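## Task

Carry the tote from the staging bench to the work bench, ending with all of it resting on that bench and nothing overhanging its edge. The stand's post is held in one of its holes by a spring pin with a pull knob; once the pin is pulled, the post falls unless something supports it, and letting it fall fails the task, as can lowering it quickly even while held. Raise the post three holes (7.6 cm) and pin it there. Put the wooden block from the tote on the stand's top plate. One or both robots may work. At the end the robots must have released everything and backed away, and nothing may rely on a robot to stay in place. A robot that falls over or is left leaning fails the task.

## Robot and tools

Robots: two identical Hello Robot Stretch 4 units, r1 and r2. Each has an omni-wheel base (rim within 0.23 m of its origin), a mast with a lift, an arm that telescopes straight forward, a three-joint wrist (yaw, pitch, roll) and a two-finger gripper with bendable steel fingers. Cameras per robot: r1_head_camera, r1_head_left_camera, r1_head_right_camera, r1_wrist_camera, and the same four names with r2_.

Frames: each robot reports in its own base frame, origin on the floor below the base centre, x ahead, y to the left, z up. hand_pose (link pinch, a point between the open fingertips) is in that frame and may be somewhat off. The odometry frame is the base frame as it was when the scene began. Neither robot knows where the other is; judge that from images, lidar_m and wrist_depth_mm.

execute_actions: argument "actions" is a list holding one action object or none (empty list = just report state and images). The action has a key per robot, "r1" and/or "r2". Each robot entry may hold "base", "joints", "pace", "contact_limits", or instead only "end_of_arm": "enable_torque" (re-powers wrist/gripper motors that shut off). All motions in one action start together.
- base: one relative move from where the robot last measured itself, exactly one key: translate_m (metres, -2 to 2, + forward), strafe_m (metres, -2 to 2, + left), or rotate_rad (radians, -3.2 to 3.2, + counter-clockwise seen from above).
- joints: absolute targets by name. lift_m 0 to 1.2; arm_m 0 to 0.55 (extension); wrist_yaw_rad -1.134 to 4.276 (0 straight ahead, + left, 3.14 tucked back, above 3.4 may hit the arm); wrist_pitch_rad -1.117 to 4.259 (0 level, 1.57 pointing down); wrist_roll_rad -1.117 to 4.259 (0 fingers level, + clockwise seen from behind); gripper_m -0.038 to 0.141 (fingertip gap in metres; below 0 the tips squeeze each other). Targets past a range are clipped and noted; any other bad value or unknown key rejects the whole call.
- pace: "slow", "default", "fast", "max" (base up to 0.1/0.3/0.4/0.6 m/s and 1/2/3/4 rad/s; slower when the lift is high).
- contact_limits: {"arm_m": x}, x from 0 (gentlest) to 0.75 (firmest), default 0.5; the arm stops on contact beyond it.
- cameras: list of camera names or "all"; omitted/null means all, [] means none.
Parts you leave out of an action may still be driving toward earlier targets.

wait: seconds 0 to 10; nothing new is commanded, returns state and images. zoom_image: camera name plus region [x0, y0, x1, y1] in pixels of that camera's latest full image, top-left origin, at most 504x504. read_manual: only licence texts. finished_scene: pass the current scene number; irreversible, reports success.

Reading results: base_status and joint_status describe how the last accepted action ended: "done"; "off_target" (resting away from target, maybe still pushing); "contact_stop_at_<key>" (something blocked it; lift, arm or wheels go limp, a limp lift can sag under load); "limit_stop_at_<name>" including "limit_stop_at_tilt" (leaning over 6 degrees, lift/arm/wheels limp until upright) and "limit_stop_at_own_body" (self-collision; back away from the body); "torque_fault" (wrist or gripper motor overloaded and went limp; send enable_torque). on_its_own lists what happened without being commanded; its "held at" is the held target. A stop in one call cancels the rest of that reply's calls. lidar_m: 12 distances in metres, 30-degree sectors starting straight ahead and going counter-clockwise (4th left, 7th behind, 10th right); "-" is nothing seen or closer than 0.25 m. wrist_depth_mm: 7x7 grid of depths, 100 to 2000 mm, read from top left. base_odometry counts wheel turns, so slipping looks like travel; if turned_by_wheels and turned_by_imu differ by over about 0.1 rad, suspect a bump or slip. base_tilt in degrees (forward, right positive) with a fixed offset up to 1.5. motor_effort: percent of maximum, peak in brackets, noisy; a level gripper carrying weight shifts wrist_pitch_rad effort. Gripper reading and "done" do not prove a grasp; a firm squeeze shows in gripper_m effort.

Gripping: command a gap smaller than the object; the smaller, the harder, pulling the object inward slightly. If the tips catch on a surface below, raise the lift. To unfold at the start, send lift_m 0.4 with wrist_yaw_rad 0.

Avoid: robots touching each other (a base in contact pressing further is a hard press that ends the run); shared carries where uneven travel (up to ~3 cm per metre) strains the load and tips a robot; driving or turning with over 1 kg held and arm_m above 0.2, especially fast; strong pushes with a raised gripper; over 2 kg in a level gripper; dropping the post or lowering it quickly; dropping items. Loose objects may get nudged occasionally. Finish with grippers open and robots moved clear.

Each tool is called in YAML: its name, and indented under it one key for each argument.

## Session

execute_actions:
  actions: []

Scene clock: 0.00 s.
r1.base_odometry: x=+0.000 y=+0.000 heading=+0.000 (m, m, rad; r1's odometry frame)
r1.turned_by_wheels: +0.000 (rad since the last result)
r1.turned_by_imu: +0.000 (rad since the last result)
r1.base_tilt: forward=-0.2 right=-0.9 (deg)
r1.lidar_m: 2.39 1.83 1.30 1.75 1.78 1.57 4.14 1.35 0.92 0.83 0.85 1.12
r1.base_status: not commanded
r1.joint_positions: lift_m=+0.222 arm_m=+0.002 wrist_yaw_rad=+3.166 wrist_pitch_rad=+0.001 wrist_roll_rad=-0.011 gripper_m=+0.057
r1.joint_status: not commanded
r1.motor_effort: lift_m=+20 arm_m=+0 wrist_yaw_rad=+0 wrist_pitch_rad=-6 wrist_roll_rad=+0 gripper_m=-4 wheel_0=+0 wheel_1=+0 wheel_2=+0 (%)
r1.hand_pose: x=-0.1173 y=+0.0803 z=+0.3994 quat_wxyz=(-0.012, -0.001, -0.006, +1.000) (m; r1's base frame)
r1.wrist_depth_mm: - 144 232 - - - - / - 111 142 - - - - / - 112 141 - - - - / - 123 152 - - - - / 144 147 - - - - - / 220 1708 220 1756 213 1661 1618 / 218 1098 1042 163 1025 1042 1118
r2.base_odometry: x=+0.000 y=+0.000 heading=+0.000 (m, m, rad; r2's odometry frame)
r2.turned_by_wheels: +0.000 (rad since the last result)
r2.turned_by_imu: +0.000 (rad since the last result)
r2.base_tilt: forward=-0.1 right=-0.3 (deg)
r2.lidar_m: 0.92 0.95 1.30 4.16 1.48 1.08 1.03 1.07 1.50 4.06 1.73 2.12
r2.base_status: not commanded
r2.joint_positions: lift_m=+0.122 arm_m=-0.002 wrist_yaw_rad=+3.066 wrist_pitch_rad=+0.007 wrist_roll_rad=+0.005 gripper_m=+0.057
r2.joint_status: not commanded
r2.motor_effort: lift_m=+18 arm_m=+0 wrist_yaw_rad=+1 wrist_pitch_rad=-8 wrist_roll_rad=+0 gripper_m=-6 wheel_0=+0 wheel_1=-1 wheel_2=+1 (%)
r2.hand_pose: x=-0.1125 y=+0.1090 z=+0.2978 quat_wxyz=(+0.038, -0.003, +0.003, +0.999) (m; r2's base frame)
r2.wrist_depth_mm: 135 202 1160 1229 1229 1229 1308 / 113 137 1182 1205 1205 1229 1308 / 108 136 1182 1182 1255 1229 1308 / 119 141 1138 1182 1229 1255 1281 / 133 1118 1118 1182 1182 1229 1255 / 1060 1098 1138 1182 1138 1182 1229 / 946 820 831 891 798 878 854
pictures: r1_head_camera, r1_head_left_camera, r1_head_right_camera, r1_wrist_camera, r2_head_camera, r2_head_left_camera, r2_head_right_camera, r2_wrist_camera
camera_calibration (this result's frames):
r1_wrist_camera: T_world_to_cam=[[-0.0676651, 0.997708, -0.000249226, -0.0802917], [-0.026285, -0.00203237, -0.999652, 0.457877], [-0.997362, -0.0676351, 0.0263623, 0.10442], [0, 0, 0, 1]] pos_world=[0.110747, 0.0881008, 0.454945]
r2_wrist_camera: T_world_to_cam=[[0.128722, 0.991133, -0.0329554, -0.0983712], [-0.0344378, -0.0287442, -0.998993, 0.361912], [-0.991083, 0.129727, 0.0304324, 0.0898189], [0, 0, 0, 1]] pos_world=[0.114144, 0.0962498, 0.355572]
Images, in order (width x height): r1_head_camera 420x560, r1_head_left_camera 420x672, r1_head_right_camera 420x672, r1_wrist_camera 616x392, r2_head_camera 420x560, r2_head_left_camera 420x672, r2_head_right_camera 420x672, r2_wrist_camera 616x392.

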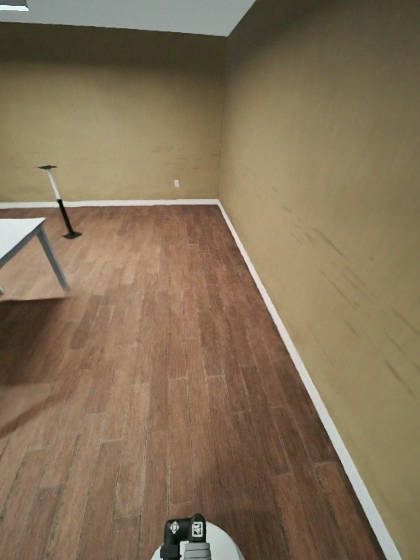

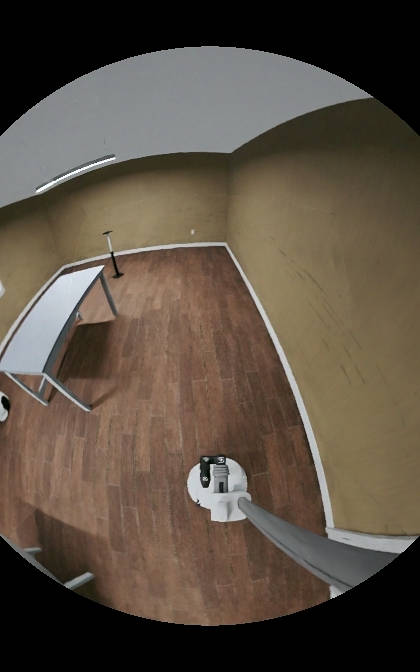

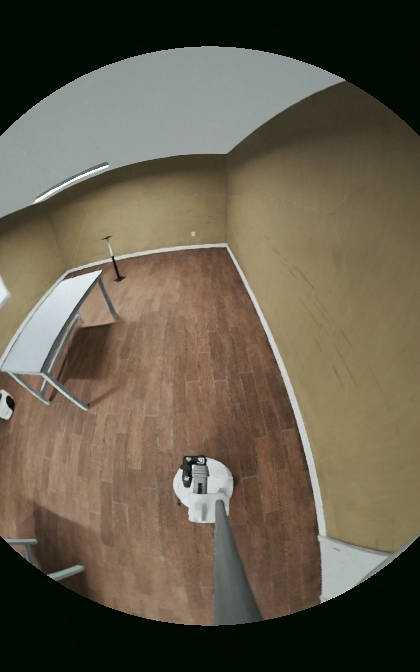

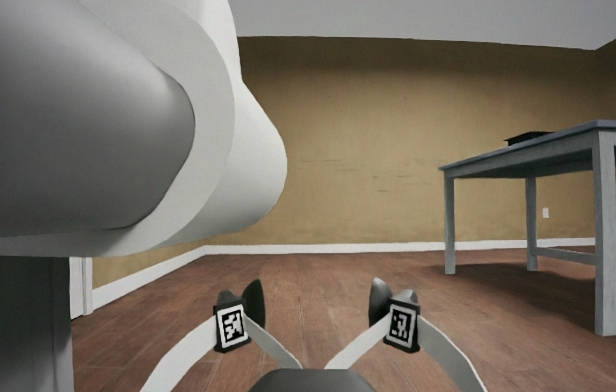

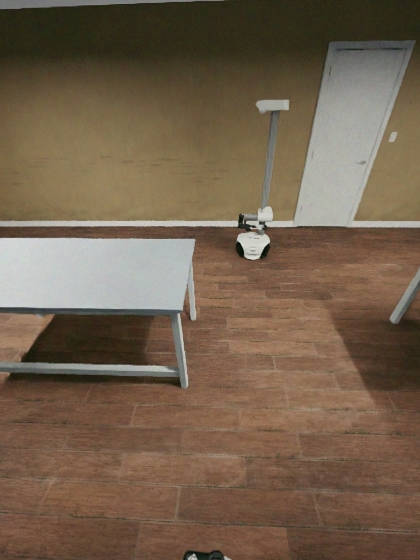

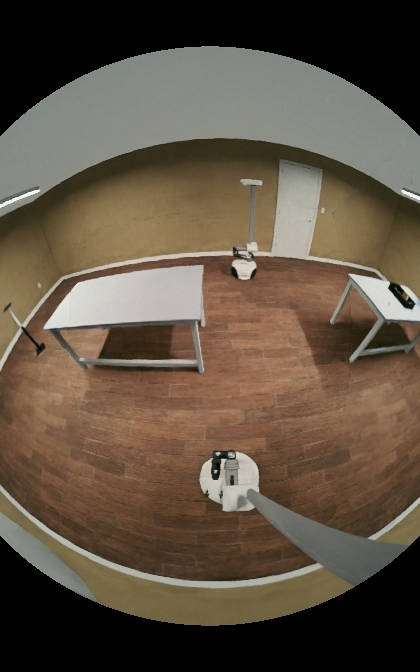

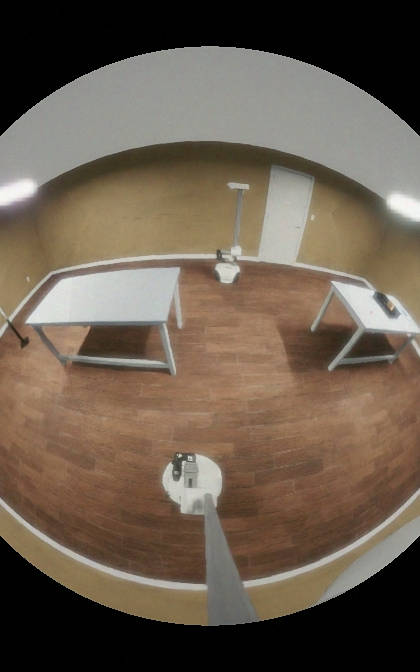

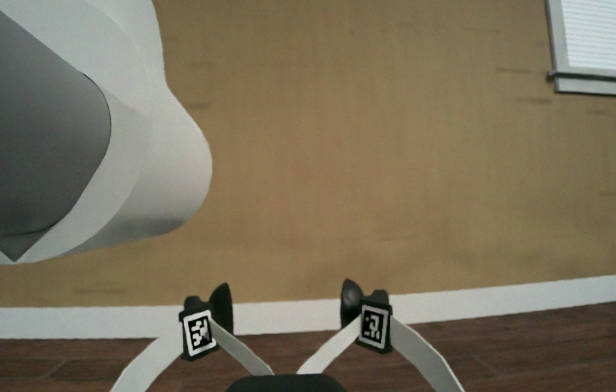

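execute_actions:
  actions:
    - {"r1":{"base":{"rotate_rad":1.664},"joints":{"lift_m":0.19},"pace":"fast"},"r2":{"base":{"strafe_m":-2.0},"pace":"max","joints":{"lift_m":1.03,"wrist_yaw_rad":0,"wrist_pitch_rad":0.7,"gripper_m":0.1}}}
  cameras: ["r1_head_camera","r2_head_camera","r2_wrist_camera"]

Scene clock: 4.97 s.
r1.base_odometry: x=+0.000 y=+0.000 heading=+1.664 (m, m, rad; r1's odometry frame)
r1.turned_by_wheels: +1.664 (rad since the last result)
r1.turned_by_imu: +1.673 (rad since the last result)
r1.base_tilt: forward=-0.3 right=-1.1 (deg)
r1.lidar_m: 3.85 1.57 1.60 3.56 1.22 0.89 0.85 0.87 1.21 3.21 1.62 1.26
r1.base_status: done
r1.joint_positions: lift_m=+0.190 arm_m=+0.002 wrist_yaw_rad=+3.166 wrist_pitch_rad=+0.001 wrist_roll_rad=-0.011 gripper_m=+0.057
r1.joint_status: all done
r1.motor_effort: lift_m=+19(18) arm_m=+0(0) wrist_yaw_rad=+1(1) wrist_pitch_rad=-6(5) wrist_roll_rad=+0(0) gripper_m=-4(5) wheel_0=-1(7) wheel_1=-1(8) wheel_2=+0(8) (%)
r1.hand_pose: x=-0.1173 y=+0.0803 z=+0.3680 quat_wxyz=(-0.012, -0.001, -0.006, +1.000) (m; r1's base frame)
r1.wrist_depth_mm: - 143 232 976 960 960 960 / - 112 141 976 976 960 931 / - 112 140 976 976 960 931 / - 123 152 976 960 946 946 / 144 147 976 976 946 946 931 / 220 976 222 960 213 946 931 / 217 960 946 163 931 917 904
r2.base_odometry: x=+0.000 y=-2.000 heading=+0.000 (m, m, rad; r2's odometry frame)
r2.turned_by_wheels: +0.000 (rad since the last result)
r2.turned_by_imu: +0.008 (rad since the last result)
r2.base_tilt: forward=-0.2 right=-0.1 (deg)
r2.lidar_m: 0.90 0.96 2.38 3.80 1.48 1.06 1.02 1.06 1.47 2.51 1.31 0.95
r2.base_status: done
r2.joint_positions: lift_m=+1.030 arm_m=-0.002 wrist_yaw_rad=+0.000 wrist_pitch_rad=+0.702 wrist_roll_rad=+0.005 gripper_m=+0.100
r2.joint_status: all done
r2.motor_effort: lift_m=+18(23) arm_m=+0(0) wrist_yaw_rad=+3(9) wrist_pitch_rad=-6(17) wrist_roll_rad=+0(1) gripper_m=-2(3) wheel_0=-1(18) wheel_1=+3(14) wheel_2=+0(3) (%)
r2.hand_pose: x=+0.3888 y=-0.0874 z=+1.0219 quat_wxyz=(+0.939, +0.003, +0.344, -0.001) (m; r2's base frame)
r2.wrist_depth_mm: - - - - - - - / - 1160 1160 1138 1025 1182 1308 / 931 904 891 878 891 891 931 / 904 1756 1863 1863 1808 1863 1921 / 1576 1576 1618 1661 1618 1661 1618 / 1397 1182 1182 1336 211 1366 1308 / 1229 1205 1205 1205 1281 1255 1281
pictures: r1_head_camera, r2_head_camera, r2_wrist_camera
camera_calibration (this result's frames):
r2_wrist_camera: T_world_to_cam=[[-0.062051, -0.998036, 0.00863083, -0.086523], [-0.615105, 0.0314301, -0.787818, 1.11213], [0.785999, -0.0541938, -0.615847, 0.54346], [0, 0, 0, 1]] pos_world=[0.251549, -0.0918553, 1.21159]
Images, in order (width x height): r1_head_camera 420x560, r2_head_camera 420x560, r2_wrist_camera 616x392.

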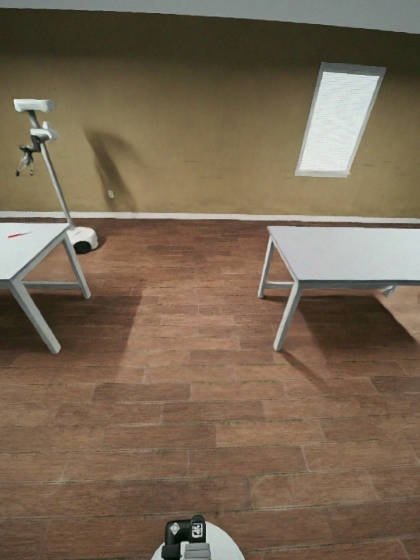

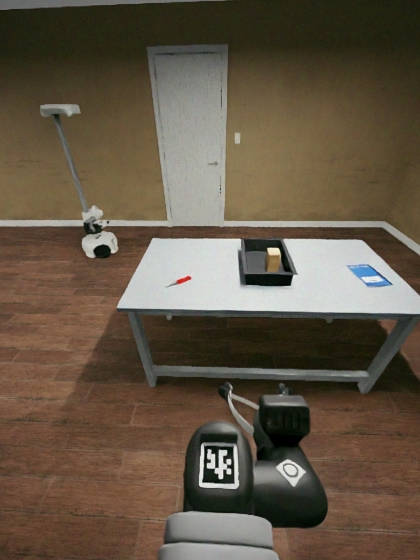

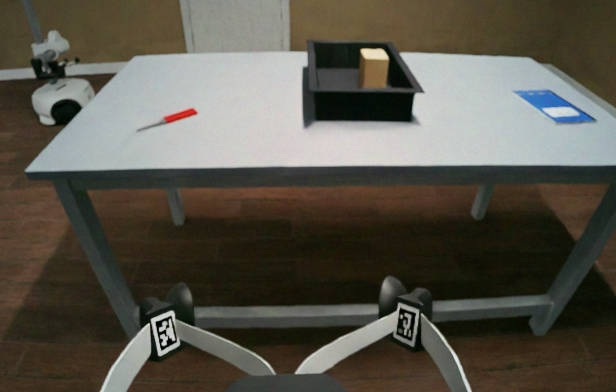

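execute_actions:
  actions:
    - {"r1":{"base":{"strafe_m":1.95},"pace":"max","joints":{"lift_m":1.03,"wrist_yaw_rad":0,"wrist_pitch_rad":1.3,"wrist_roll_rad":1.57,"gripper_m":0.1}},"r2":{"base":{"translate_m":0.63},"pace":"fast","joints":{"wrist_pitch_rad":1.3,"wrist_roll_rad":1.57}}}
  cameras: ["r1_head_camera"]

execute_actions:
  actions:
    - {"r1":{"base":{"translate_m":0.86},"pace":"fast","joints":{"arm_m":0.2}},"r2":{"base":{"strafe_m":-0.18},"joints":{"arm_m":0.2}}}
  cameras: ["r1_head_camera","r2_head_camera","r2_wrist_camera","r1_wrist_camera"]

Scene clock: 10.10 s.
r1.base_odometry: x=-1.942 y=-0.181 heading=+1.664 (m, m, rad; r1's odometry frame)
r1.turned_by_wheels: +0.000 (rad since the last result)
r1.turned_by_imu: -0.003 (rad since the last result)
r1.base_tilt: forward=-0.4 right=-1.0 (deg)
r1.lidar_m: 1.08 1.13 2.22 2.14 1.30 0.91 0.87 0.91 1.21 3.25 2.81 1.14
r1.base_status: done
r1.joint_positions: lift_m=+1.030 arm_m=+0.002 wrist_yaw_rad=+0.000 wrist_pitch_rad=+1.301 wrist_roll_rad=+1.570 gripper_m=+0.100
r1.joint_status: all done
r1.motor_effort: lift_m=+22(25) arm_m=+0(0) wrist_yaw_rad=-1(8) wrist_pitch_rad=+0(3) wrist_roll_rad=+1(5) gripper_m=-2(2) wheel_0=+1(14) wheel_1=+0(13) wheel_2=-1(1) (%)
r1.hand_pose: x=+0.2503 y=-0.0874 z=+0.9301 quat_wxyz=(+0.563, +0.562, +0.428, -0.428) (m; r1's base frame)
r1.wrist_depth_mm: 1499 1366 1281 1229 1138 1060 1008 / 1537 1397 1281 1182 1118 1042 991 / 1499 1397 1281 1205 1098 1060 991 / 1499 1397 1281 1182 1118 866 960 / 1499 1397 1255 1182 1078 842 798 / 1499 1366 220 1205 1118 820 798 / 1464 1366 1255 156 1078 842 960
r2.base_odometry: x=+0.630 y=-2.000 heading=+0.001 (m, m, rad; r2's odometry frame)
r2.turned_by_wheels: +0.000 (rad since the last result)
r2.turned_by_imu: +0.001 (rad since the last result)
r2.base_tilt: forward=-0.3 right=-0.1 (deg)
r2.lidar_m: 0.27 0.29 0.43 2.19 2.40 1.72 1.65 1.73 2.39 2.50 0.42 0.32
r2.base_status: done
r2.joint_positions: lift_m=+1.030 arm_m=-0.002 wrist_yaw_rad=+0.000 wrist_pitch_rad=+1.300 wrist_roll_rad=+1.570 gripper_m=+0.100
r2.joint_status: all done
r2.motor_effort: lift_m=+18(19) arm_m=+0(0) wrist_yaw_rad=+2(3) wrist_pitch_rad=-2(1) wrist_roll_rad=+1(7) gripper_m=-4(1) wheel_0=+5(9) wheel_1=+4(8) wheel_2=-2(13) (%)
r2.hand_pose: x=+0.2456 y=-0.0874 z=+0.9301 quat_wxyz=(+0.563, +0.562, +0.428, -0.428) (m; r2's base frame)
r2.wrist_depth_mm: 433 439 424 1042 1118 1042 1042 / 436 436 421 1025 1098 1078 1025 / 466 433 413 1025 1098 1042 1008 / 364 436 413 1008 1078 878 1008 / 459 436 410 976 904 854 820 / 455 436 404 1008 213 854 831 / 455 421 404 397 1098 866 1008
pictures: r1_head_camera
Images, in order (width x height): r1_head_camera 420x560.

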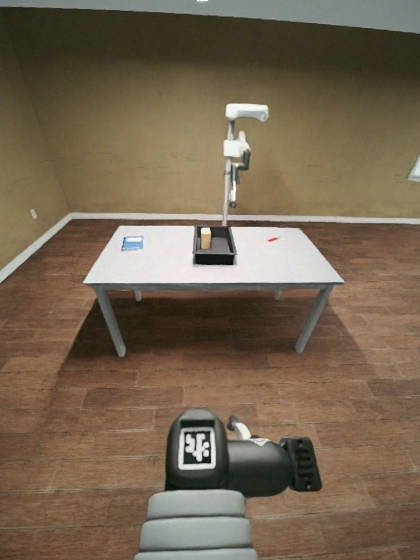

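Scene clock: 14.03 s.
r1.base_odometry: x=-2.022 y=+0.675 heading=+1.664 (m, m, rad; r1's odometry frame)
r1.turned_by_wheels: +0.000 (rad since the last result)
r1.turned_by_imu: -0.004 (rad since the last result)
r1.base_tilt: forward=-0.3 right=-1.0 (deg)
r1.lidar_m: 0.25 0.25 0.36 2.16 2.22 1.84 1.75 1.75 2.44 2.58 0.36 0.25
r1.base_status: done
r1.joint_positions: lift_m=+1.030 arm_m=+0.199 wrist_yaw_rad=+0.000 wrist_pitch_rad=+1.300 wrist_roll_rad=+1.570 gripper_m=+0.100
r1.joint_status: all done
r1.motor_effort: lift_m=+22(22) arm_m=+6(8) wrist_yaw_rad=+0(0) wrist_pitch_rad=+0(1) wrist_roll_rad=+1(2) gripper_m=-3(2) wheel_0=+1(8) wheel_1=+2(6) wheel_2=+0(8) (%)
r1.hand_pose: x=+0.4468 y=-0.0874 z=+0.9301 quat_wxyz=(+0.563, +0.562, +0.428, -0.428) (m; r1's base frame)
r1.wrist_depth_mm: 517 480 436 407 379 355 342 / 517 477 436 404 377 353 342 / 415 402 345 322 368 355 338 / 445 469 430 399 368 351 336 / 442 462 424 399 368 351 336 / 421 353 220 397 290 343 332 / 404 325 404 156 297 340 330
r2.base_odometry: x=+0.630 y=-2.180 heading=+0.001 (m, m, rad; r2's odometry frame)
r2.turned_by_wheels: +0.000 (rad since the last result)
r2.turned_by_imu: +0.003 (rad since the last result)
r2.base_tilt: forward=-0.2 right=+0.0 (deg)
r2.lidar_m: 0.29 0.29 0.43 2.37 2.39 1.74 1.65 1.75 2.39 2.31 0.43 0.30
r2.base_status: done
r2.joint_positions: lift_m=+1.030 arm_m=+0.199 wrist_yaw_rad=+0.000 wrist_pitch_rad=+1.300 wrist_roll_rad=+1.570 gripper_m=+0.100
r2.joint_status: all done
r2.motor_effort: lift_m=+19(19) arm_m=+7(7) wrist_yaw_rad=+3(2) wrist_pitch_rad=-2(3) wrist_roll_rad=+1(1) gripper_m=-5(3) wheel_0=+5(12) wheel_1=-1(11) wheel_2=+0(3) (%)
r2.hand_pose: x=+0.4466 y=-0.0874 z=+0.9301 quat_wxyz=(+0.563, +0.562, +0.428, -0.428) (m; r2's base frame)
r2.wrist_depth_mm: 469 442 421 397 377 1060 1025 / 469 442 421 394 377 1025 1025 / 370 349 325 389 373 1042 1025 / 319 345 410 392 370 362 820 / 445 427 407 387 368 359 820 / 455 430 402 384 213 359 809 / 430 387 397 304 366 1008 831
pictures: r1_head_camera, r1_wrist_camera, r2_head_camera, r2_wrist_camera
camera_calibration (this result's frames):
r1_wrist_camera: T_world_to_cam=[[-0.951238, 0.01011, -0.308292, 0.720295], [0.0182628, 0.999555, -0.023571, 0.162687], [0.307916, -0.0280519, -0.951, 0.971003], [0, 0, 0, 1]] pos_world=[0.383213, -0.142658, 1.14932]
r2_wrist_camera: T_world_to_cam=[[-0.976127, 0.0268355, -0.215538, 0.624225], [0.0342882, 0.998934, -0.0309122, 0.165896], [0.214479, -0.0375646, -0.976006, 1.03325], [0, 0, 0, 1]] pos_world=[0.382024, -0.143657, 1.14813]
Images, in order (width x height): r1_head_camera 420x560, r1_wrist_camera 616x392, r2_head_camera 420x560, r2_wrist_camera 616x392.

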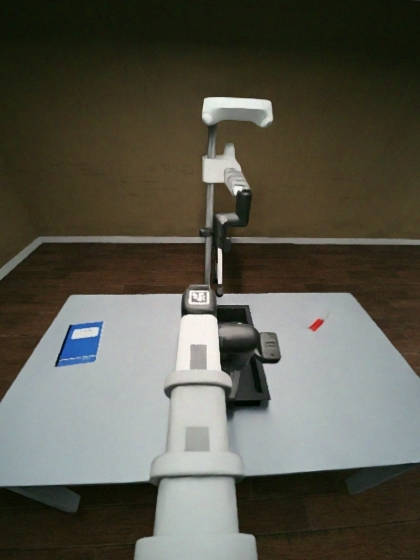

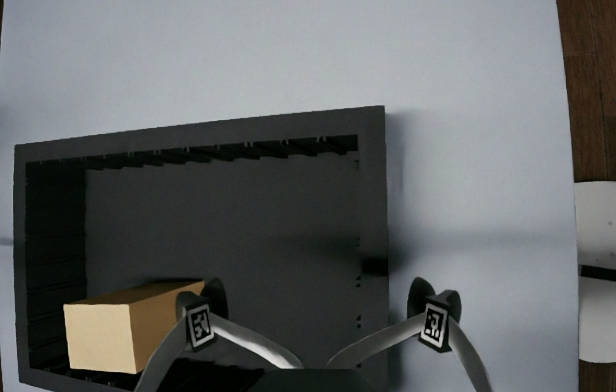

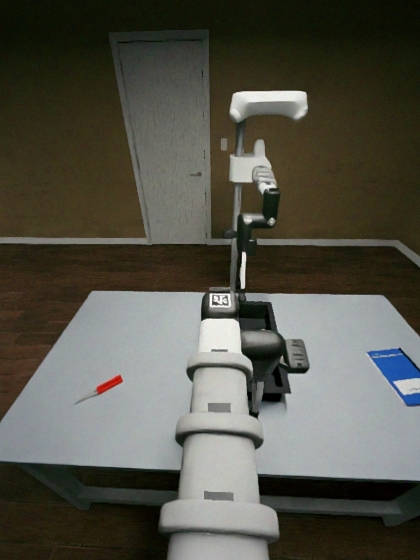

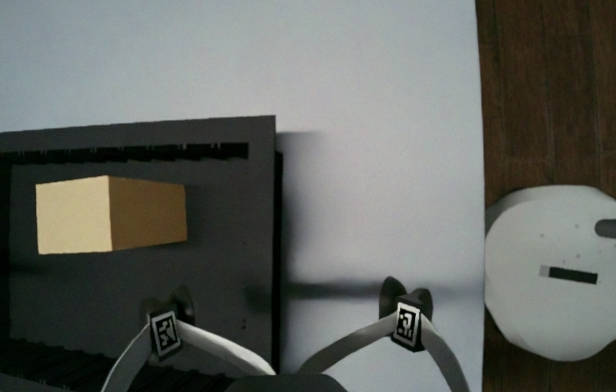

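execute_actions:
  actions:
    - {"r1":{"base":{"translate_m":-0.05},"joints":{"arm_m":0.236,"lift_m":0.96}},"r2":{"joints":{"arm_m":0.254,"lift_m":0.96}}}
  cameras: ["r2_wrist_camera","r1_wrist_camera"]

Scene clock: 15.60 s.
r1.base_odometry: x=-2.017 y=+0.626 heading=+1.664 (m, m, rad; r1's odometry frame)
r1.turned_by_wheels: +0.000 (rad since the last result)
r1.turned_by_imu: +0.001 (rad since the last result)
r1.base_tilt: forward=-0.1 right=-1.1 (deg)
r1.lidar_m: 0.27 0.28 0.41 2.16 2.23 1.79 1.67 1.68 2.36 2.54 0.42 0.30
r1.base_status: done
r1.joint_positions: lift_m=+0.960 arm_m=+0.235 wrist_yaw_rad=+0.000 wrist_pitch_rad=+1.300 wrist_roll_rad=+1.570 gripper_m=+0.100
r1.joint_status: all done
r1.motor_effort: lift_m=+17(20) arm_m=+7(9) wrist_yaw_rad=+0(0) wrist_pitch_rad=+0(2) wrist_roll_rad=+1(1) gripper_m=-2(1) wheel_0=+1(3) wheel_1=-1(5) wheel_2=-2(11) (%)
r1.hand_pose: x=+0.4828 y=-0.0874 z=+0.8605 quat_wxyz=(+0.563, +0.562, +0.428, -0.428) (m; r1's base frame)
r1.wrist_depth_mm: 424 394 359 334 312 289 278 / 421 389 349 246 309 290 277 / 312 296 304 243 309 289 276 / 415 382 351 325 307 289 274 / 415 379 349 325 304 287 274 / 319 359 220 324 304 279 272 / 263 307 345 156 298 281 271
r2.base_odometry: x=+0.630 y=-2.180 heading=+0.001 (m, m, rad; r2's odometry frame)
r2.turned_by_wheels: +0.000 (rad since the last result)
r2.turned_by_imu: +0.001 (rad since the last result)
r2.base_tilt: forward=-0.2 right=-0.1 (deg)
r2.lidar_m: 0.27 0.31 0.43 2.36 2.36 1.76 1.64 1.73 2.37 2.30 0.42 0.30
r2.base_status: not commanded
r2.joint_positions: lift_m=+0.960 arm_m=+0.253 wrist_yaw_rad=+0.000 wrist_pitch_rad=+1.301 wrist_roll_rad=+1.570 gripper_m=+0.100
r2.joint_status: all done
r2.motor_effort: lift_m=+15(18) arm_m=+7(8) wrist_yaw_rad=+3(1) wrist_pitch_rad=-2(2) wrist_roll_rad=+1(1) gripper_m=-3(1) wheel_0=+4(5) wheel_1=-1(1) wheel_2=+0(0) (%)
r2.hand_pose: x=+0.5006 y=-0.0874 z=+0.8605 quat_wxyz=(+0.563, +0.562, +0.428, -0.428) (m; r2's base frame)
r2.wrist_depth_mm: 387 366 342 325 309 293 283 / 387 359 336 317 307 293 282 / 300 301 310 265 306 291 281 / 229 251 330 314 304 289 281 / 230 272 330 314 304 289 278 / 370 351 327 310 214 287 276 / 368 340 325 226 296 282 274
pictures: r1_wrist_camera, r2_wrist_camera
camera_calibration (this result's frames):
r1_wrist_camera: T_world_to_cam=[[-0.951239, 0.0101432, -0.308287, 0.733037], [0.0182975, 0.999555, -0.0235711, 0.160376], [0.307911, -0.0280627, -0.951001, 0.89374], [0, 0, 0, 1]] pos_world=[0.419168, -0.142659, 1.07971]
r2_wrist_camera: T_world_to_cam=[[-0.976147, 0.0268758, -0.215443, 0.661809], [0.0343265, 0.998932, -0.0309155, 0.161879], [0.214382, -0.0375735, -0.976027, 0.95375], [0, 0, 0, 1]] pos_world=[0.435999, -0.143657, 1.07847]
Images, in order (width x height): r1_wrist_camera 616x392, r2_wrist_camera 616x392.

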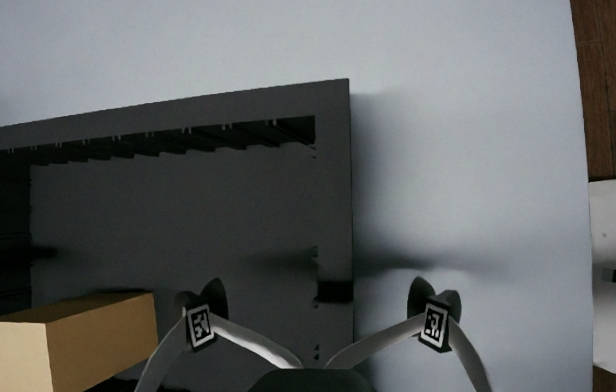

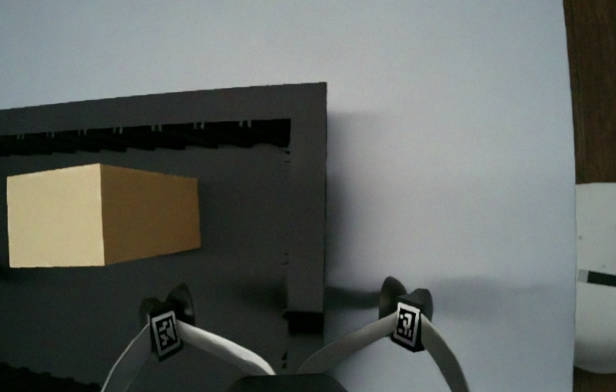

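execute_actions:
  actions:
    - {"r1":{"joints":{"lift_m":0.905,"arm_m":0.24}},"r2":{"joints":{"arm_m":0.257,"lift_m":0.905}}}
  cameras: []

execute_actions:
  actions:
    - {"r1":{"joints":{"gripper_m":-0.03}},"r2":{"joints":{"gripper_m":-0.03}}}
  cameras: []

execute_actions:
  actions:
    - {"r1":{"joints":{"lift_m":0.96},"pace":"slow"},"r2":{"joints":{"lift_m":0.96},"pace":"slow"}}
  cameras: ["r1_wrist_camera","r2_wrist_camera","r1_head_camera"]

Scene clock: 17.10 s.
r1.base_odometry: x=-2.017 y=+0.626 heading=+1.664 (m, m, rad; r1's odometry frame)
r1.turned_by_wheels: +0.000 (rad since the last result)
r1.turned_by_imu: +0.000 (rad since the last result)
r1.base_tilt: forward=-0.4 right=-1.1 (deg)
r1.lidar_m: 0.27 0.30 0.41 2.15 2.23 1.79 1.69 1.70 2.36 2.56 0.42 0.28
r1.base_status: not commanded
r1.joint_positions: lift_m=+0.905 arm_m=+0.239 wrist_yaw_rad=+0.000 wrist_pitch_rad=+1.300 wrist_roll_rad=+1.570 gripper_m=+0.100
r1.joint_status: all done
r1.motor_effort: lift_m=+17(17) arm_m=+7(7) wrist_yaw_rad=+0(0) wrist_pitch_rad=-1(2) wrist_roll_rad=+1(1) gripper_m=-2(1) wheel_0=+1(1) wheel_1=-1(1) wheel_2=-2(2) (%)
r1.hand_pose: x=+0.4868 y=-0.0874 z=+0.8055 quat_wxyz=(+0.563, +0.562, +0.428, -0.428) (m; r1's base frame)
r1.wrist_depth_mm: 353 325 297 273 256 241 229 / 342 216 198 183 257 239 229 / 278 293 285 183 255 238 228 / 342 314 290 182 254 239 229 / 338 314 289 181 254 238 227 / 320 309 220 180 251 233 226 / 259 301 283 157 246 230 224
r2.base_odometry: x=+0.630 y=-2.180 heading=+0.001 (m, m, rad; r2's odometry frame)
r2.turned_by_wheels: +0.000 (rad since the last result)
r2.turned_by_imu: +0.001 (rad since the last result)
r2.base_tilt: forward=-0.4 right=-0.2 (deg)
r2.lidar_m: 0.28 0.28 0.44 2.36 2.38 1.72 1.66 1.73 2.39 2.33 0.42 0.30
r2.base_status: not commanded
r2.joint_positions: lift_m=+0.905 arm_m=+0.256 wrist_yaw_rad=+0.000 wrist_pitch_rad=+1.301 wrist_roll_rad=+1.570 gripper_m=+0.100
r2.joint_status: all done
r2.motor_effort: lift_m=+15(14) arm_m=+7(10) wrist_yaw_rad=+2(3) wrist_pitch_rad=-2(2) wrist_roll_rad=+1(1) gripper_m=+0(1) wheel_0=+5(5) wheel_1=-1(1) wheel_2=+0(0) (%)
r2.hand_pose: x=+0.5036 y=-0.0874 z=+0.8055 quat_wxyz=(+0.563, +0.562, +0.428, -0.428) (m; r2's base frame)
r2.wrist_depth_mm: 317 301 283 267 252 242 233 / 209 197 186 178 254 241 231 / 252 286 272 177 253 241 231 / 186 248 274 176 253 238 230 / 183 256 272 176 250 236 229 / 307 290 268 175 213 236 228 / 304 282 268 172 245 233 227
pictures: none
No camera images: the call's "cameras" was empty. Leave "cameras" out to get every camera's image.

Scene clock: 19.10 s.
r1.base_odometry: x=-2.017 y=+0.626 heading=+1.664 (m, m, rad; r1's odometry frame)
r1.turned_by_wheels: +0.000 (rad since the last result)
r1.turned_by_imu: +0.001 (rad since the last result)
r1.base_tilt: forward=-0.4 right=-1.1 (deg)
r1.lidar_m: 0.27 0.30 0.40 2.15 2.23 1.78 1.66 1.69 2.33 2.57 0.44 0.30
r1.base_status: not commanded
r1.joint_positions: lift_m=+0.905 arm_m=+0.239 wrist_yaw_rad=+0.002 wrist_pitch_rad=+1.299 wrist_roll_rad=+1.570 gripper_m=-0.029
r1.joint_status: all done
r1.motor_effort: lift_m=+18(18) arm_m=+5(7) wrist_yaw_rad=-4(4) wrist_pitch_rad=+3(4) wrist_roll_rad=+1(1) gripper_m=-23(28) wheel_0=+0(0) wheel_1=-1(1) wheel_2=-1(2) (%)
r1.hand_pose: x=+0.4876 y=-0.0873 z=+0.8055 quat_wxyz=(+0.564, +0.563, +0.428, -0.427) (m; r1's base frame)
r1.wrist_depth_mm: 351 324 296 268 256 240 229 / 213 196 182 168 256 239 228 / 281 290 267 169 256 238 228 / 322 297 274 168 254 238 227 / 322 300 274 167 253 236 226 / 310 298 276 167 245 236 224 / 258 293 181 163 213 228 224
r2.base_odometry: x=+0.630 y=-2.180 heading=+0.001 (m, m, rad; r2's odometry frame)
r2.turned_by_wheels: +0.000 (rad since the last result)
r2.turned_by_imu: +0.001 (rad since the last result)
r2.base_tilt: forward=-0.1 right=-0.1 (deg)
r2.lidar_m: 0.28 0.30 0.43 2.35 2.35 1.73 1.66 1.74 2.35 2.33 0.41 0.32
r2.base_status: not commanded
r2.joint_positions: lift_m=+0.905 arm_m=+0.256 wrist_yaw_rad=+0.001 wrist_pitch_rad=+1.299 wrist_roll_rad=+1.570 gripper_m=-0.029
r2.joint_status: all done
r2.motor_effort: lift_m=+15(16) arm_m=+6(8) wrist_yaw_rad=+1(0) wrist_pitch_rad=+3(3) wrist_roll_rad=+0(1) gripper_m=-21(20) wheel_0=+5(5) wheel_1=-1(1) wheel_2=+0(0) (%)
r2.hand_pose: x=+0.5045 y=-0.0874 z=+0.8055 quat_wxyz=(+0.564, +0.563, +0.428, -0.427) (m; r2's base frame)
r2.wrist_depth_mm: 315 298 279 264 253 240 232 / 199 189 179 170 252 240 231 / 245 277 263 167 250 239 230 / 185 243 265 166 249 237 230 / 183 254 260 165 250 236 229 / 290 274 257 183 246 236 227 / 286 155 171 161 173 233 225
pictures: none
No camera images: the call's "cameras" was empty. Leave "cameras" out to get every camera's image.

Scene clock: 20.43 s.
r1.base_odometry: x=-2.017 y=+0.626 heading=+1.664 (m, m, rad; r1's odometry frame)
r1.turned_by_wheels: +0.000 (rad since the last result)
r1.turned_by_imu: +0.000 (rad since the last result)
r1.base_tilt: forward=-0.2 right=-1.0 (deg)
r1.lidar_m: 0.26 0.29 0.42 2.15 2.25 1.78 1.69 1.69 2.36 2.57 0.43 0.29
r1.base_status: not commanded
r1.joint_positions: lift_m=+0.960 arm_m=+0.239 wrist_yaw_rad=+0.002 wrist_pitch_rad=+1.299 wrist_roll_rad=+1.570 gripper_m=-0.029
r1.joint_status: all done
r1.motor_effort: lift_m=+26(29) arm_m=+5(5) wrist_yaw_rad=-4(4) wrist_pitch_rad=+5(4) wrist_roll_rad=+1(1) gripper_m=-24(23) wheel_0=+0(1) wheel_1=-1(1) wheel_2=-2(1) (%)
r1.hand_pose: x=+0.4876 y=-0.0873 z=+0.8599 quat_wxyz=(+0.564, +0.563, +0.428, -0.427) (m; r1's base frame)
r1.wrist_depth_mm: 424 394 355 324 309 289 276 / 213 196 182 168 309 289 276 / 281 290 270 169 307 289 276 / 324 298 273 168 306 287 274 / 324 298 274 167 306 286 273 / 312 298 274 167 296 285 271 / 259 294 181 164 237 276 270
r2.base_odometry: x=+0.630 y=-2.180 heading=+0.001 (m, m, rad; r2's odometry frame)
r2.turned_by_wheels: +0.000 (rad since the last result)
r2.turned_by_imu: +0.001 (rad since the last result)
r2.base_tilt: forward=-0.1 right=-0.1 (deg)
r2.lidar_m: 0.27 0.29 0.43 2.37 2.38 1.73 1.64 1.73 2.39 2.31 0.42 0.30
r2.base_status: not commanded
r2.joint_positions: lift_m=+0.960 arm_m=+0.256 wrist_yaw_rad=+0.001 wrist_pitch_rad=+1.299 wrist_roll_rad=+1.570 gripper_m=-0.029
r2.joint_status: all done
r2.motor_effort: lift_m=+23(23) arm_m=+6(6) wrist_yaw_rad=-1(0) wrist_pitch_rad=+3(3) wrist_roll_rad=-1(1) gripper_m=-20(20) wheel_0=+4(5) wheel_1=-1(1) wheel_2=+0(0) (%)
r2.hand_pose: x=+0.5045 y=-0.0873 z=+0.8599 quat_wxyz=(+0.564, +0.563, +0.428, -0.427) (m; r2's base frame)
r2.wrist_depth_mm: 387 364 340 319 307 293 282 / 199 189 178 169 304 291 278 / 246 277 262 167 306 289 279 / 184 244 263 166 306 290 277 / 182 254 262 164 301 287 276 / 289 273 256 183 296 285 276 / 289 155 171 161 174 281 272
pictures: r1_head_camera, r1_wrist_camera, r2_wrist_camera
camera_calibration (this result's frames):
r1_wrist_camera: T_world_to_cam=[[-0.950729, 0.00872571, -0.309899, 0.738494], [0.0168472, 0.999581, -0.02354, 0.160841], [0.309564, -0.0276011, -0.950478, 0.890515], [0, 0, 0, 1]] pos_world=[0.423727, -0.142638, 1.07906]
r2_wrist_camera: T_world_to_cam=[[-0.975741, 0.026588, -0.217309, 0.66685], [0.0340552, 0.998949, -0.0306888, 0.161601], [0.216265, -0.0373448, -0.97562, 0.951088], [0, 0, 0, 1]] pos_world=[0.439482, -0.143644, 1.07777]
Images, in order (width x height): r1_head_camera 420x560, r1_wrist_camera 616x392, r2_wrist_camera 616x392.

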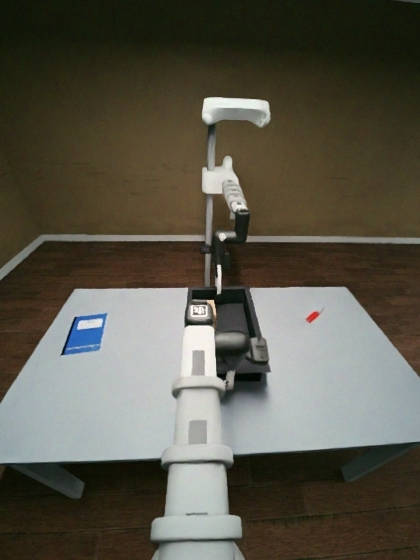

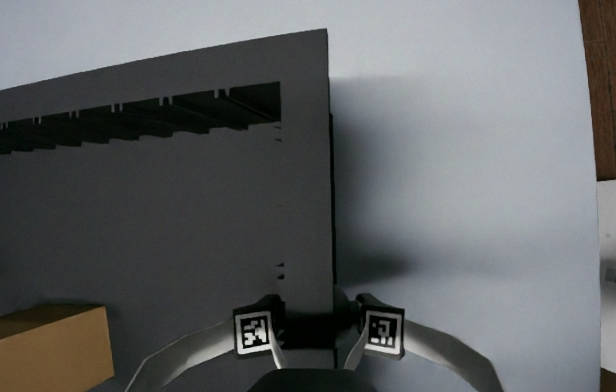

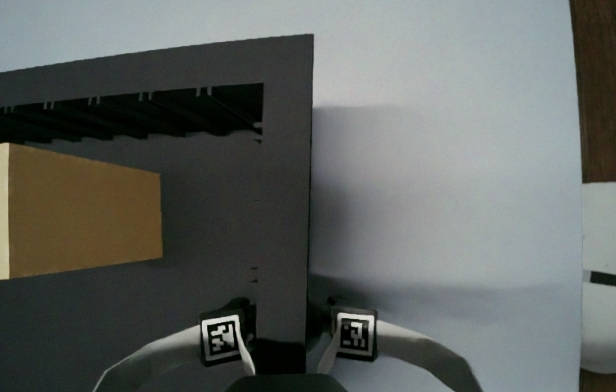

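Slight roll but stable.

execute_actions:
  actions:
    - {"r1":{"base":{"strafe_m":-0.6},"joints":{"lift_m":0.98}},"r2":{"base":{"strafe_m":0.6},"joints":{"lift_m":0.98}}}
  cameras: ["r1_wrist_camera","r2_wrist_camera"]

Scene clock: 23.93 s.
r1.base_odometry: x=-1.420 y=+0.681 heading=+1.664 (m, m, rad; r1's odometry frame)
r1.turned_by_wheels: +0.000 (rad since the last result)
r1.turned_by_imu: +0.005 (rad since the last result)
r1.base_tilt: forward=-0.3 right=-1.0 (deg)
r1.lidar_m: 0.28 0.30 0.42 1.10 2.46 1.77 1.65 1.71 2.34 1.97 2.00 0.31
r1.base_status: done
r1.joint_positions: lift_m=+0.980 arm_m=+0.239 wrist_yaw_rad=+0.003 wrist_pitch_rad=+1.294 wrist_roll_rad=+1.570 gripper_m=-0.029
r1.joint_status: all done
r1.motor_effort: lift_m=+25(28) arm_m=+4(5) wrist_yaw_rad=-9(10) wrist_pitch_rad=+19(18) wrist_roll_rad=+1(1) gripper_m=-26(25) wheel_0=-1(8) wheel_1=+0(9) wheel_2=+3(3) (%)
r1.hand_pose: x=+0.4894 y=-0.0872 z=+0.8803 quat_wxyz=(+0.565, +0.563, +0.427, -0.425) (m; r1's base frame)
r1.wrist_depth_mm: 1464 1366 1229 1118 1078 991 946 / 212 195 180 167 338 310 296 / 287 290 267 167 327 307 293 / 322 296 274 167 329 304 290 / 324 296 272 167 325 306 289 / 303 297 268 167 315 301 290 / 263 291 224 163 247 291 287
r2.base_odometry: x=+0.630 y=-1.580 heading=+0.001 (m, m, rad; r2's odometry frame)
r2.turned_by_wheels: +0.000 (rad since the last result)
r2.turned_by_imu: -0.001 (rad since the last result)
r2.base_tilt: forward=-0.1 right=-0.1 (deg)
r2.lidar_m: 0.29 3.16 1.81 1.77 2.36 1.71 1.66 1.74 2.38 1.19 0.42 0.29
r2.base_status: done
r2.joint_positions: lift_m=+0.980 arm_m=+0.256 wrist_yaw_rad=+0.003 wrist_pitch_rad=+1.293 wrist_roll_rad=+1.570 gripper_m=-0.029
r2.joint_status: all done
r2.motor_effort: lift_m=+23(24) arm_m=+4(6) wrist_yaw_rad=-5(6) wrist_pitch_rad=+18(18) wrist_roll_rad=+0(0) gripper_m=-19(21) wheel_0=-4(13) wheel_1=+1(11) wheel_2=+0(1) (%)
r2.hand_pose: x=+0.5064 y=-0.0872 z=+0.8803 quat_wxyz=(+0.565, +0.564, +0.427, -0.425) (m; r2's base frame)
r2.wrist_depth_mm: 415 389 362 340 327 310 298 / 199 186 177 336 325 309 298 / 249 273 259 327 324 307 297 / 188 248 263 324 324 307 297 / 187 258 260 330 322 306 293 / 289 274 198 181 319 304 293 / 287 158 169 160 173 298 291
pictures: r1_wrist_camera, r2_wrist_camera
camera_calibration (this result's frames):
r1_wrist_camera: T_world_to_cam=[[-0.949195, 0.00718475, -0.314606, 0.74975], [0.0153382, 0.999607, -0.0234485, 0.161821], [0.314314, -0.0270827, -0.948933, 0.905724], [0, 0, 0, 1]] pos_world=[0.424496, -0.142615, 1.09914]
r2_wrist_camera: T_world_to_cam=[[-0.974651, 0.0248762, -0.222345, 0.67684], [0.0324562, 0.999008, -0.0305021, 0.162673], [0.221365, -0.0369454, -0.974491, 0.967081], [0, 0, 0, 1]] pos_world=[0.440325, -0.14362, 1.09787]
Images, in order (width x height): r1_wrist_camera 616x392, r2_wrist_camera 616x392.

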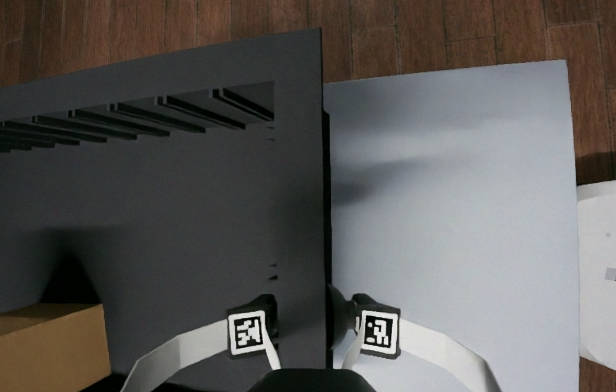

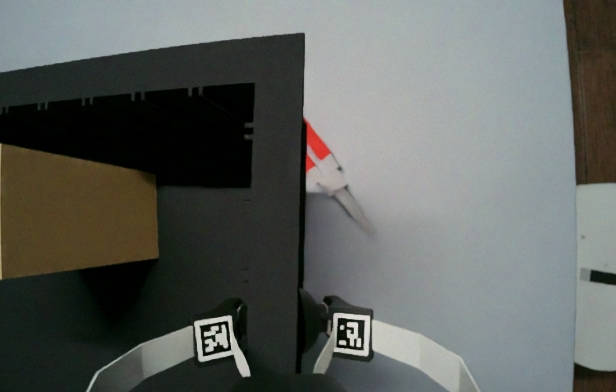

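execute_actions:
  actions:
    - {"r1":{"base":{"strafe_m":-1.2},"joints":{"arm_m":0.263}},"r2":{"base":{"strafe_m":1.2}}}
  cameras: ["r1_wrist_camera","r2_wrist_camera","r1_head_right_camera","r2_head_left_camera"]

Scene clock: 29.50 s.
r1.base_odometry: x=-0.225 y=+0.793 heading=+1.664 (m, m, rad; r1's odometry frame)
r1.turned_by_wheels: +0.000 (rad since the last result)
r1.turned_by_imu: +0.009 (rad since the last result)
r1.base_tilt: forward=-0.2 right=-1.0 (deg)
r1.lidar_m: 0.46 1.34 0.97 1.23 2.41 1.75 1.67 1.73 2.36 1.30 0.80 0.51
r1.base_status: done
r1.joint_positions: lift_m=+0.980 arm_m=+0.262 wrist_yaw_rad=+0.002 wrist_pitch_rad=+1.299 wrist_roll_rad=+1.570 gripper_m=-0.029
r1.joint_status: all done
r1.motor_effort: lift_m=+25(26) arm_m=+5(7) wrist_yaw_rad=-5(9) wrist_pitch_rad=+4(19) wrist_roll_rad=+1(1) gripper_m=-25(26) wheel_0=-1(8) wheel_1=+0(9) wheel_2=+2(4) (%)
r1.hand_pose: x=+0.5107 y=-0.0873 z=+0.8799 quat_wxyz=(+0.564, +0.563, +0.428, -0.427) (m; r1's base frame)
r1.wrist_depth_mm: 1464 1336 1205 1118 1078 1008 946 / 213 196 182 169 1060 991 946 / 287 289 271 176 1078 991 931 / 324 298 276 167 1078 976 931 / 324 298 274 167 1060 991 750 / 304 294 274 167 1025 976 778 / 258 293 181 164 180 960 917
r2.base_odometry: x=+0.629 y=-0.380 heading=+0.000 (m, m, rad; r2's odometry frame)
r2.turned_by_wheels: +0.000 (rad since the last result)
r2.turned_by_imu: -0.002 (rad since the last result)
r2.base_tilt: forward=-0.2 right=-0.2 (deg)
r2.lidar_m: 0.47 0.80 0.61 1.12 2.38 1.74 1.67 1.75 2.36 1.22 1.14 0.47
r2.base_status: done
r2.joint_positions: lift_m=+0.980 arm_m=+0.256 wrist_yaw_rad=+0.001 wrist_pitch_rad=+1.299 wrist_roll_rad=+1.570 gripper_m=-0.029
r2.joint_status: not commanded
r2.motor_effort: lift_m=+23(23) arm_m=+5(4) wrist_yaw_rad=-1(5) wrist_pitch_rad=+3(17) wrist_roll_rad=+0(0) gripper_m=-22(20) wheel_0=-4(13) wheel_1=+0(10) wheel_2=+0(2) (%)
r2.hand_pose: x=+0.5048 y=-0.0873 z=+0.8800 quat_wxyz=(+0.564, +0.563, +0.428, -0.427) (m; r2's base frame)
r2.wrist_depth_mm: 1366 1255 1205 1098 1078 1025 976 / 200 187 177 169 1078 1008 991 / 247 274 262 167 1060 1008 946 / 185 245 264 167 1042 1008 820 / 182 253 262 251 1060 1008 778 / 290 274 257 183 1025 991 768 / 287 154 171 161 174 960 946
pictures: r1_head_right_camera, r1_wrist_camera, r2_head_left_camera, r2_wrist_camera
camera_calibration (this result's frames):
r1_wrist_camera: T_world_to_cam=[[-0.950713, 0.00865111, -0.309951, 0.76665], [0.0167699, 0.999582, -0.0235389, 0.160956], [0.309618, -0.0275766, -0.950461, 0.902365], [0, 0, 0, 1]] pos_world=[0.446777, -0.142637, 1.09907]
r2_wrist_camera: T_world_to_cam=[[-0.97574, 0.0263571, -0.217341, 0.671515], [0.0338183, 0.998957, -0.030681, 0.162299], [0.216305, -0.0372868, -0.975614, 0.970555], [0, 0, 0, 1]] pos_world=[0.439799, -0.14364, 1.09781]
Images, in order (width x height): r1_head_right_camera 420x672, r1_wrist_camera 616x392, r2_head_left_camera 420x672, r2_wrist_camera 616x392.

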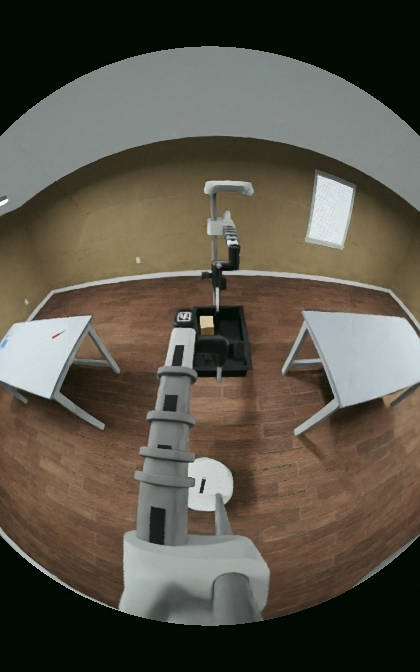

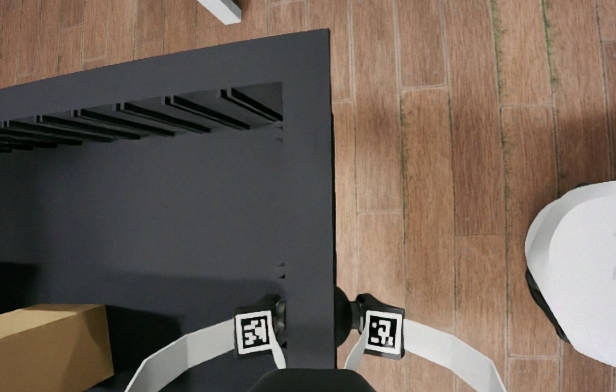

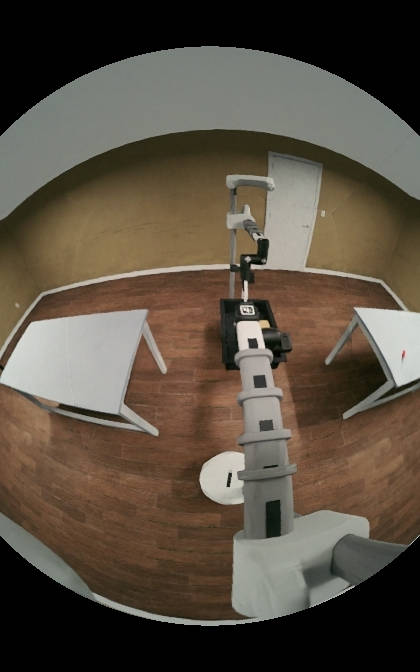

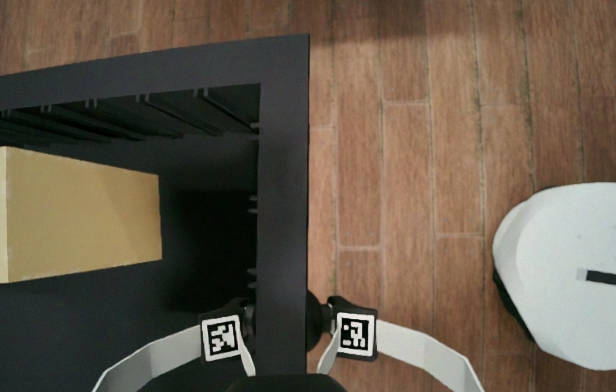

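execute_actions:
  actions:
    - {"r1":{"base":{"strafe_m":-1.75}},"r2":{"base":{"strafe_m":1.75}}}
  cameras: ["r1_wrist_camera","r2_wrist_camera","r1_head_right_camera","r2_head_left_camera"]

Scene clock: 36.93 s.
r1.base_odometry: x=+1.518 y=+0.957 heading=+1.664 (m, m, rad; r1's odometry frame)
r1.turned_by_wheels: +0.000 (rad since the last result)
r1.turned_by_imu: +0.013 (rad since the last result)
r1.base_tilt: forward=-0.4 right=-1.0 (deg)
r1.lidar_m: 0.32 0.33 0.46 2.73 2.38 1.73 1.65 1.71 2.36 2.99 0.47 0.31
r1.base_status: done
r1.joint_positions: lift_m=+0.980 arm_m=+0.262 wrist_yaw_rad=+0.001 wrist_pitch_rad=+1.302 wrist_roll_rad=+1.570 gripper_m=-0.029
r1.joint_status: not commanded
r1.motor_effort: lift_m=+25(25) arm_m=+5(5) wrist_yaw_rad=-2(4) wrist_pitch_rad=-7(5) wrist_roll_rad=+1(2) gripper_m=-24(25) wheel_0=+0(8) wheel_1=+1(10) wheel_2=+0(2) (%)
r1.hand_pose: x=+0.5096 y=-0.0874 z=+0.8797 quat_wxyz=(+0.563, +0.562, +0.429, -0.428) (m; r1's base frame)
r1.wrist_depth_mm: 445 413 377 343 330 307 297 / 213 196 183 168 327 307 294 / 296 291 272 168 325 307 294 / 322 300 276 169 325 304 294 / 324 300 274 168 324 304 293 / 301 296 276 168 315 303 289 / 256 296 179 165 247 291 290
r2.base_odometry: x=+0.629 y=+1.370 heading=+0.000 (m, m, rad; r2's odometry frame)
r2.turned_by_wheels: +0.000 (rad since the last result)
r2.turned_by_imu: -0.004 (rad since the last result)
r2.base_tilt: forward=-0.2 right=-0.1 (deg)
r2.lidar_m: 0.26 0.26 0.39 2.81 2.47 1.72 1.68 1.76 2.41 1.18 0.41 0.27
r2.base_status: done
r2.joint_positions: lift_m=+0.980 arm_m=+0.256 wrist_yaw_rad=+0.001 wrist_pitch_rad=+1.303 wrist_roll_rad=+1.570 gripper_m=-0.029
r2.joint_status: not commanded
r2.motor_effort: lift_m=+22(23) arm_m=+4(4) wrist_yaw_rad=+0(1) wrist_pitch_rad=-8(8) wrist_roll_rad=-1(0) gripper_m=-20(17) wheel_0=-3(14) wheel_1=+3(12) wheel_2=+0(1) (%)
r2.hand_pose: x=+0.5036 y=-0.0874 z=+0.8797 quat_wxyz=(+0.563, +0.562, +0.429, -0.428) (m; r2's base frame)
r2.wrist_depth_mm: 407 382 357 338 329 312 300 / 199 188 179 171 325 310 300 / 245 276 263 169 325 307 296 / 183 242 267 167 320 306 297 / 180 249 263 166 320 304 294 / 291 274 257 164 315 304 291 / 287 271 173 162 176 297 291
pictures: r1_head_right_camera, r1_wrist_camera, r2_head_left_camera, r2_wrist_camera
camera_calibration (this result's frames):
r1_wrist_camera: T_world_to_cam=[[-0.951843, 0.00946736, -0.306438, 0.763078], [0.0175421, 0.999567, -0.0236068, 0.160701], [0.306082, -0.0278455, -0.951598, 0.905211], [0, 0, 0, 1]] pos_world=[0.446443, -0.142649, 1.09903]
r2_wrist_camera: T_world_to_cam=[[-0.976597, 0.0269139, -0.213389, 0.667307], [0.0342644, 0.998937, -0.0308225, 0.162273], [0.212333, -0.0374128, -0.976481, 0.973262], [0, 0, 0, 1]] pos_world=[0.439474, -0.143647, 1.09777]
Images, in order (width x height): r1_head_right_camera 420x672, r1_wrist_camera 616x392, r2_head_left_camera 420x672, r2_wrist_camera 616x392.

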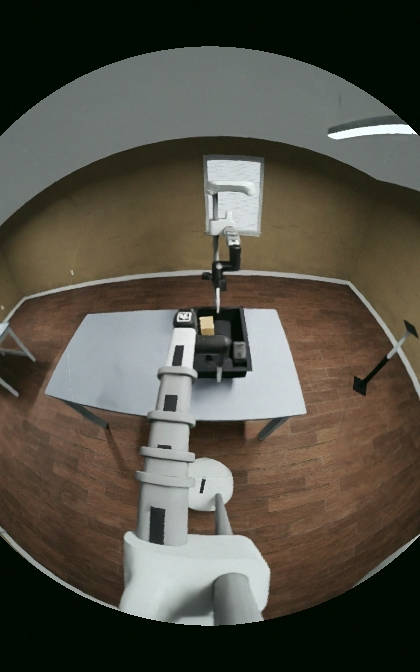

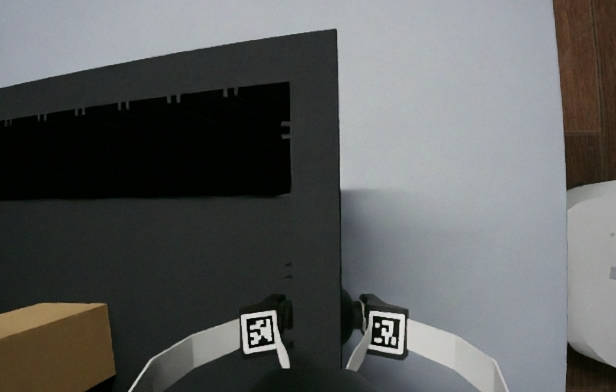

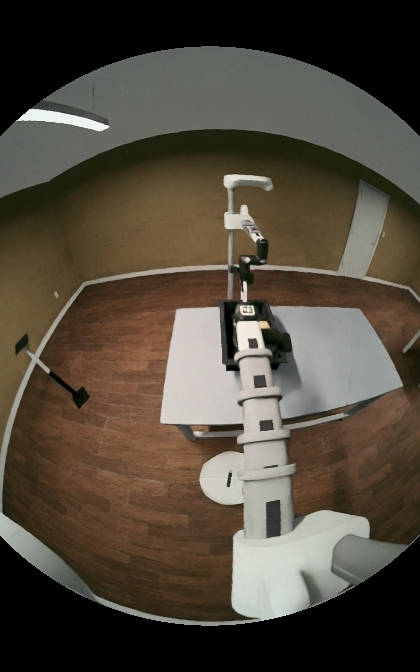

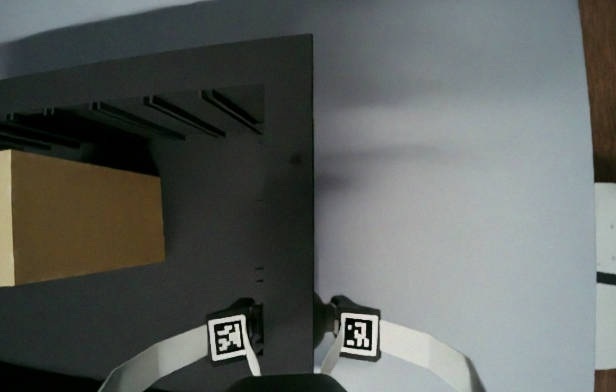

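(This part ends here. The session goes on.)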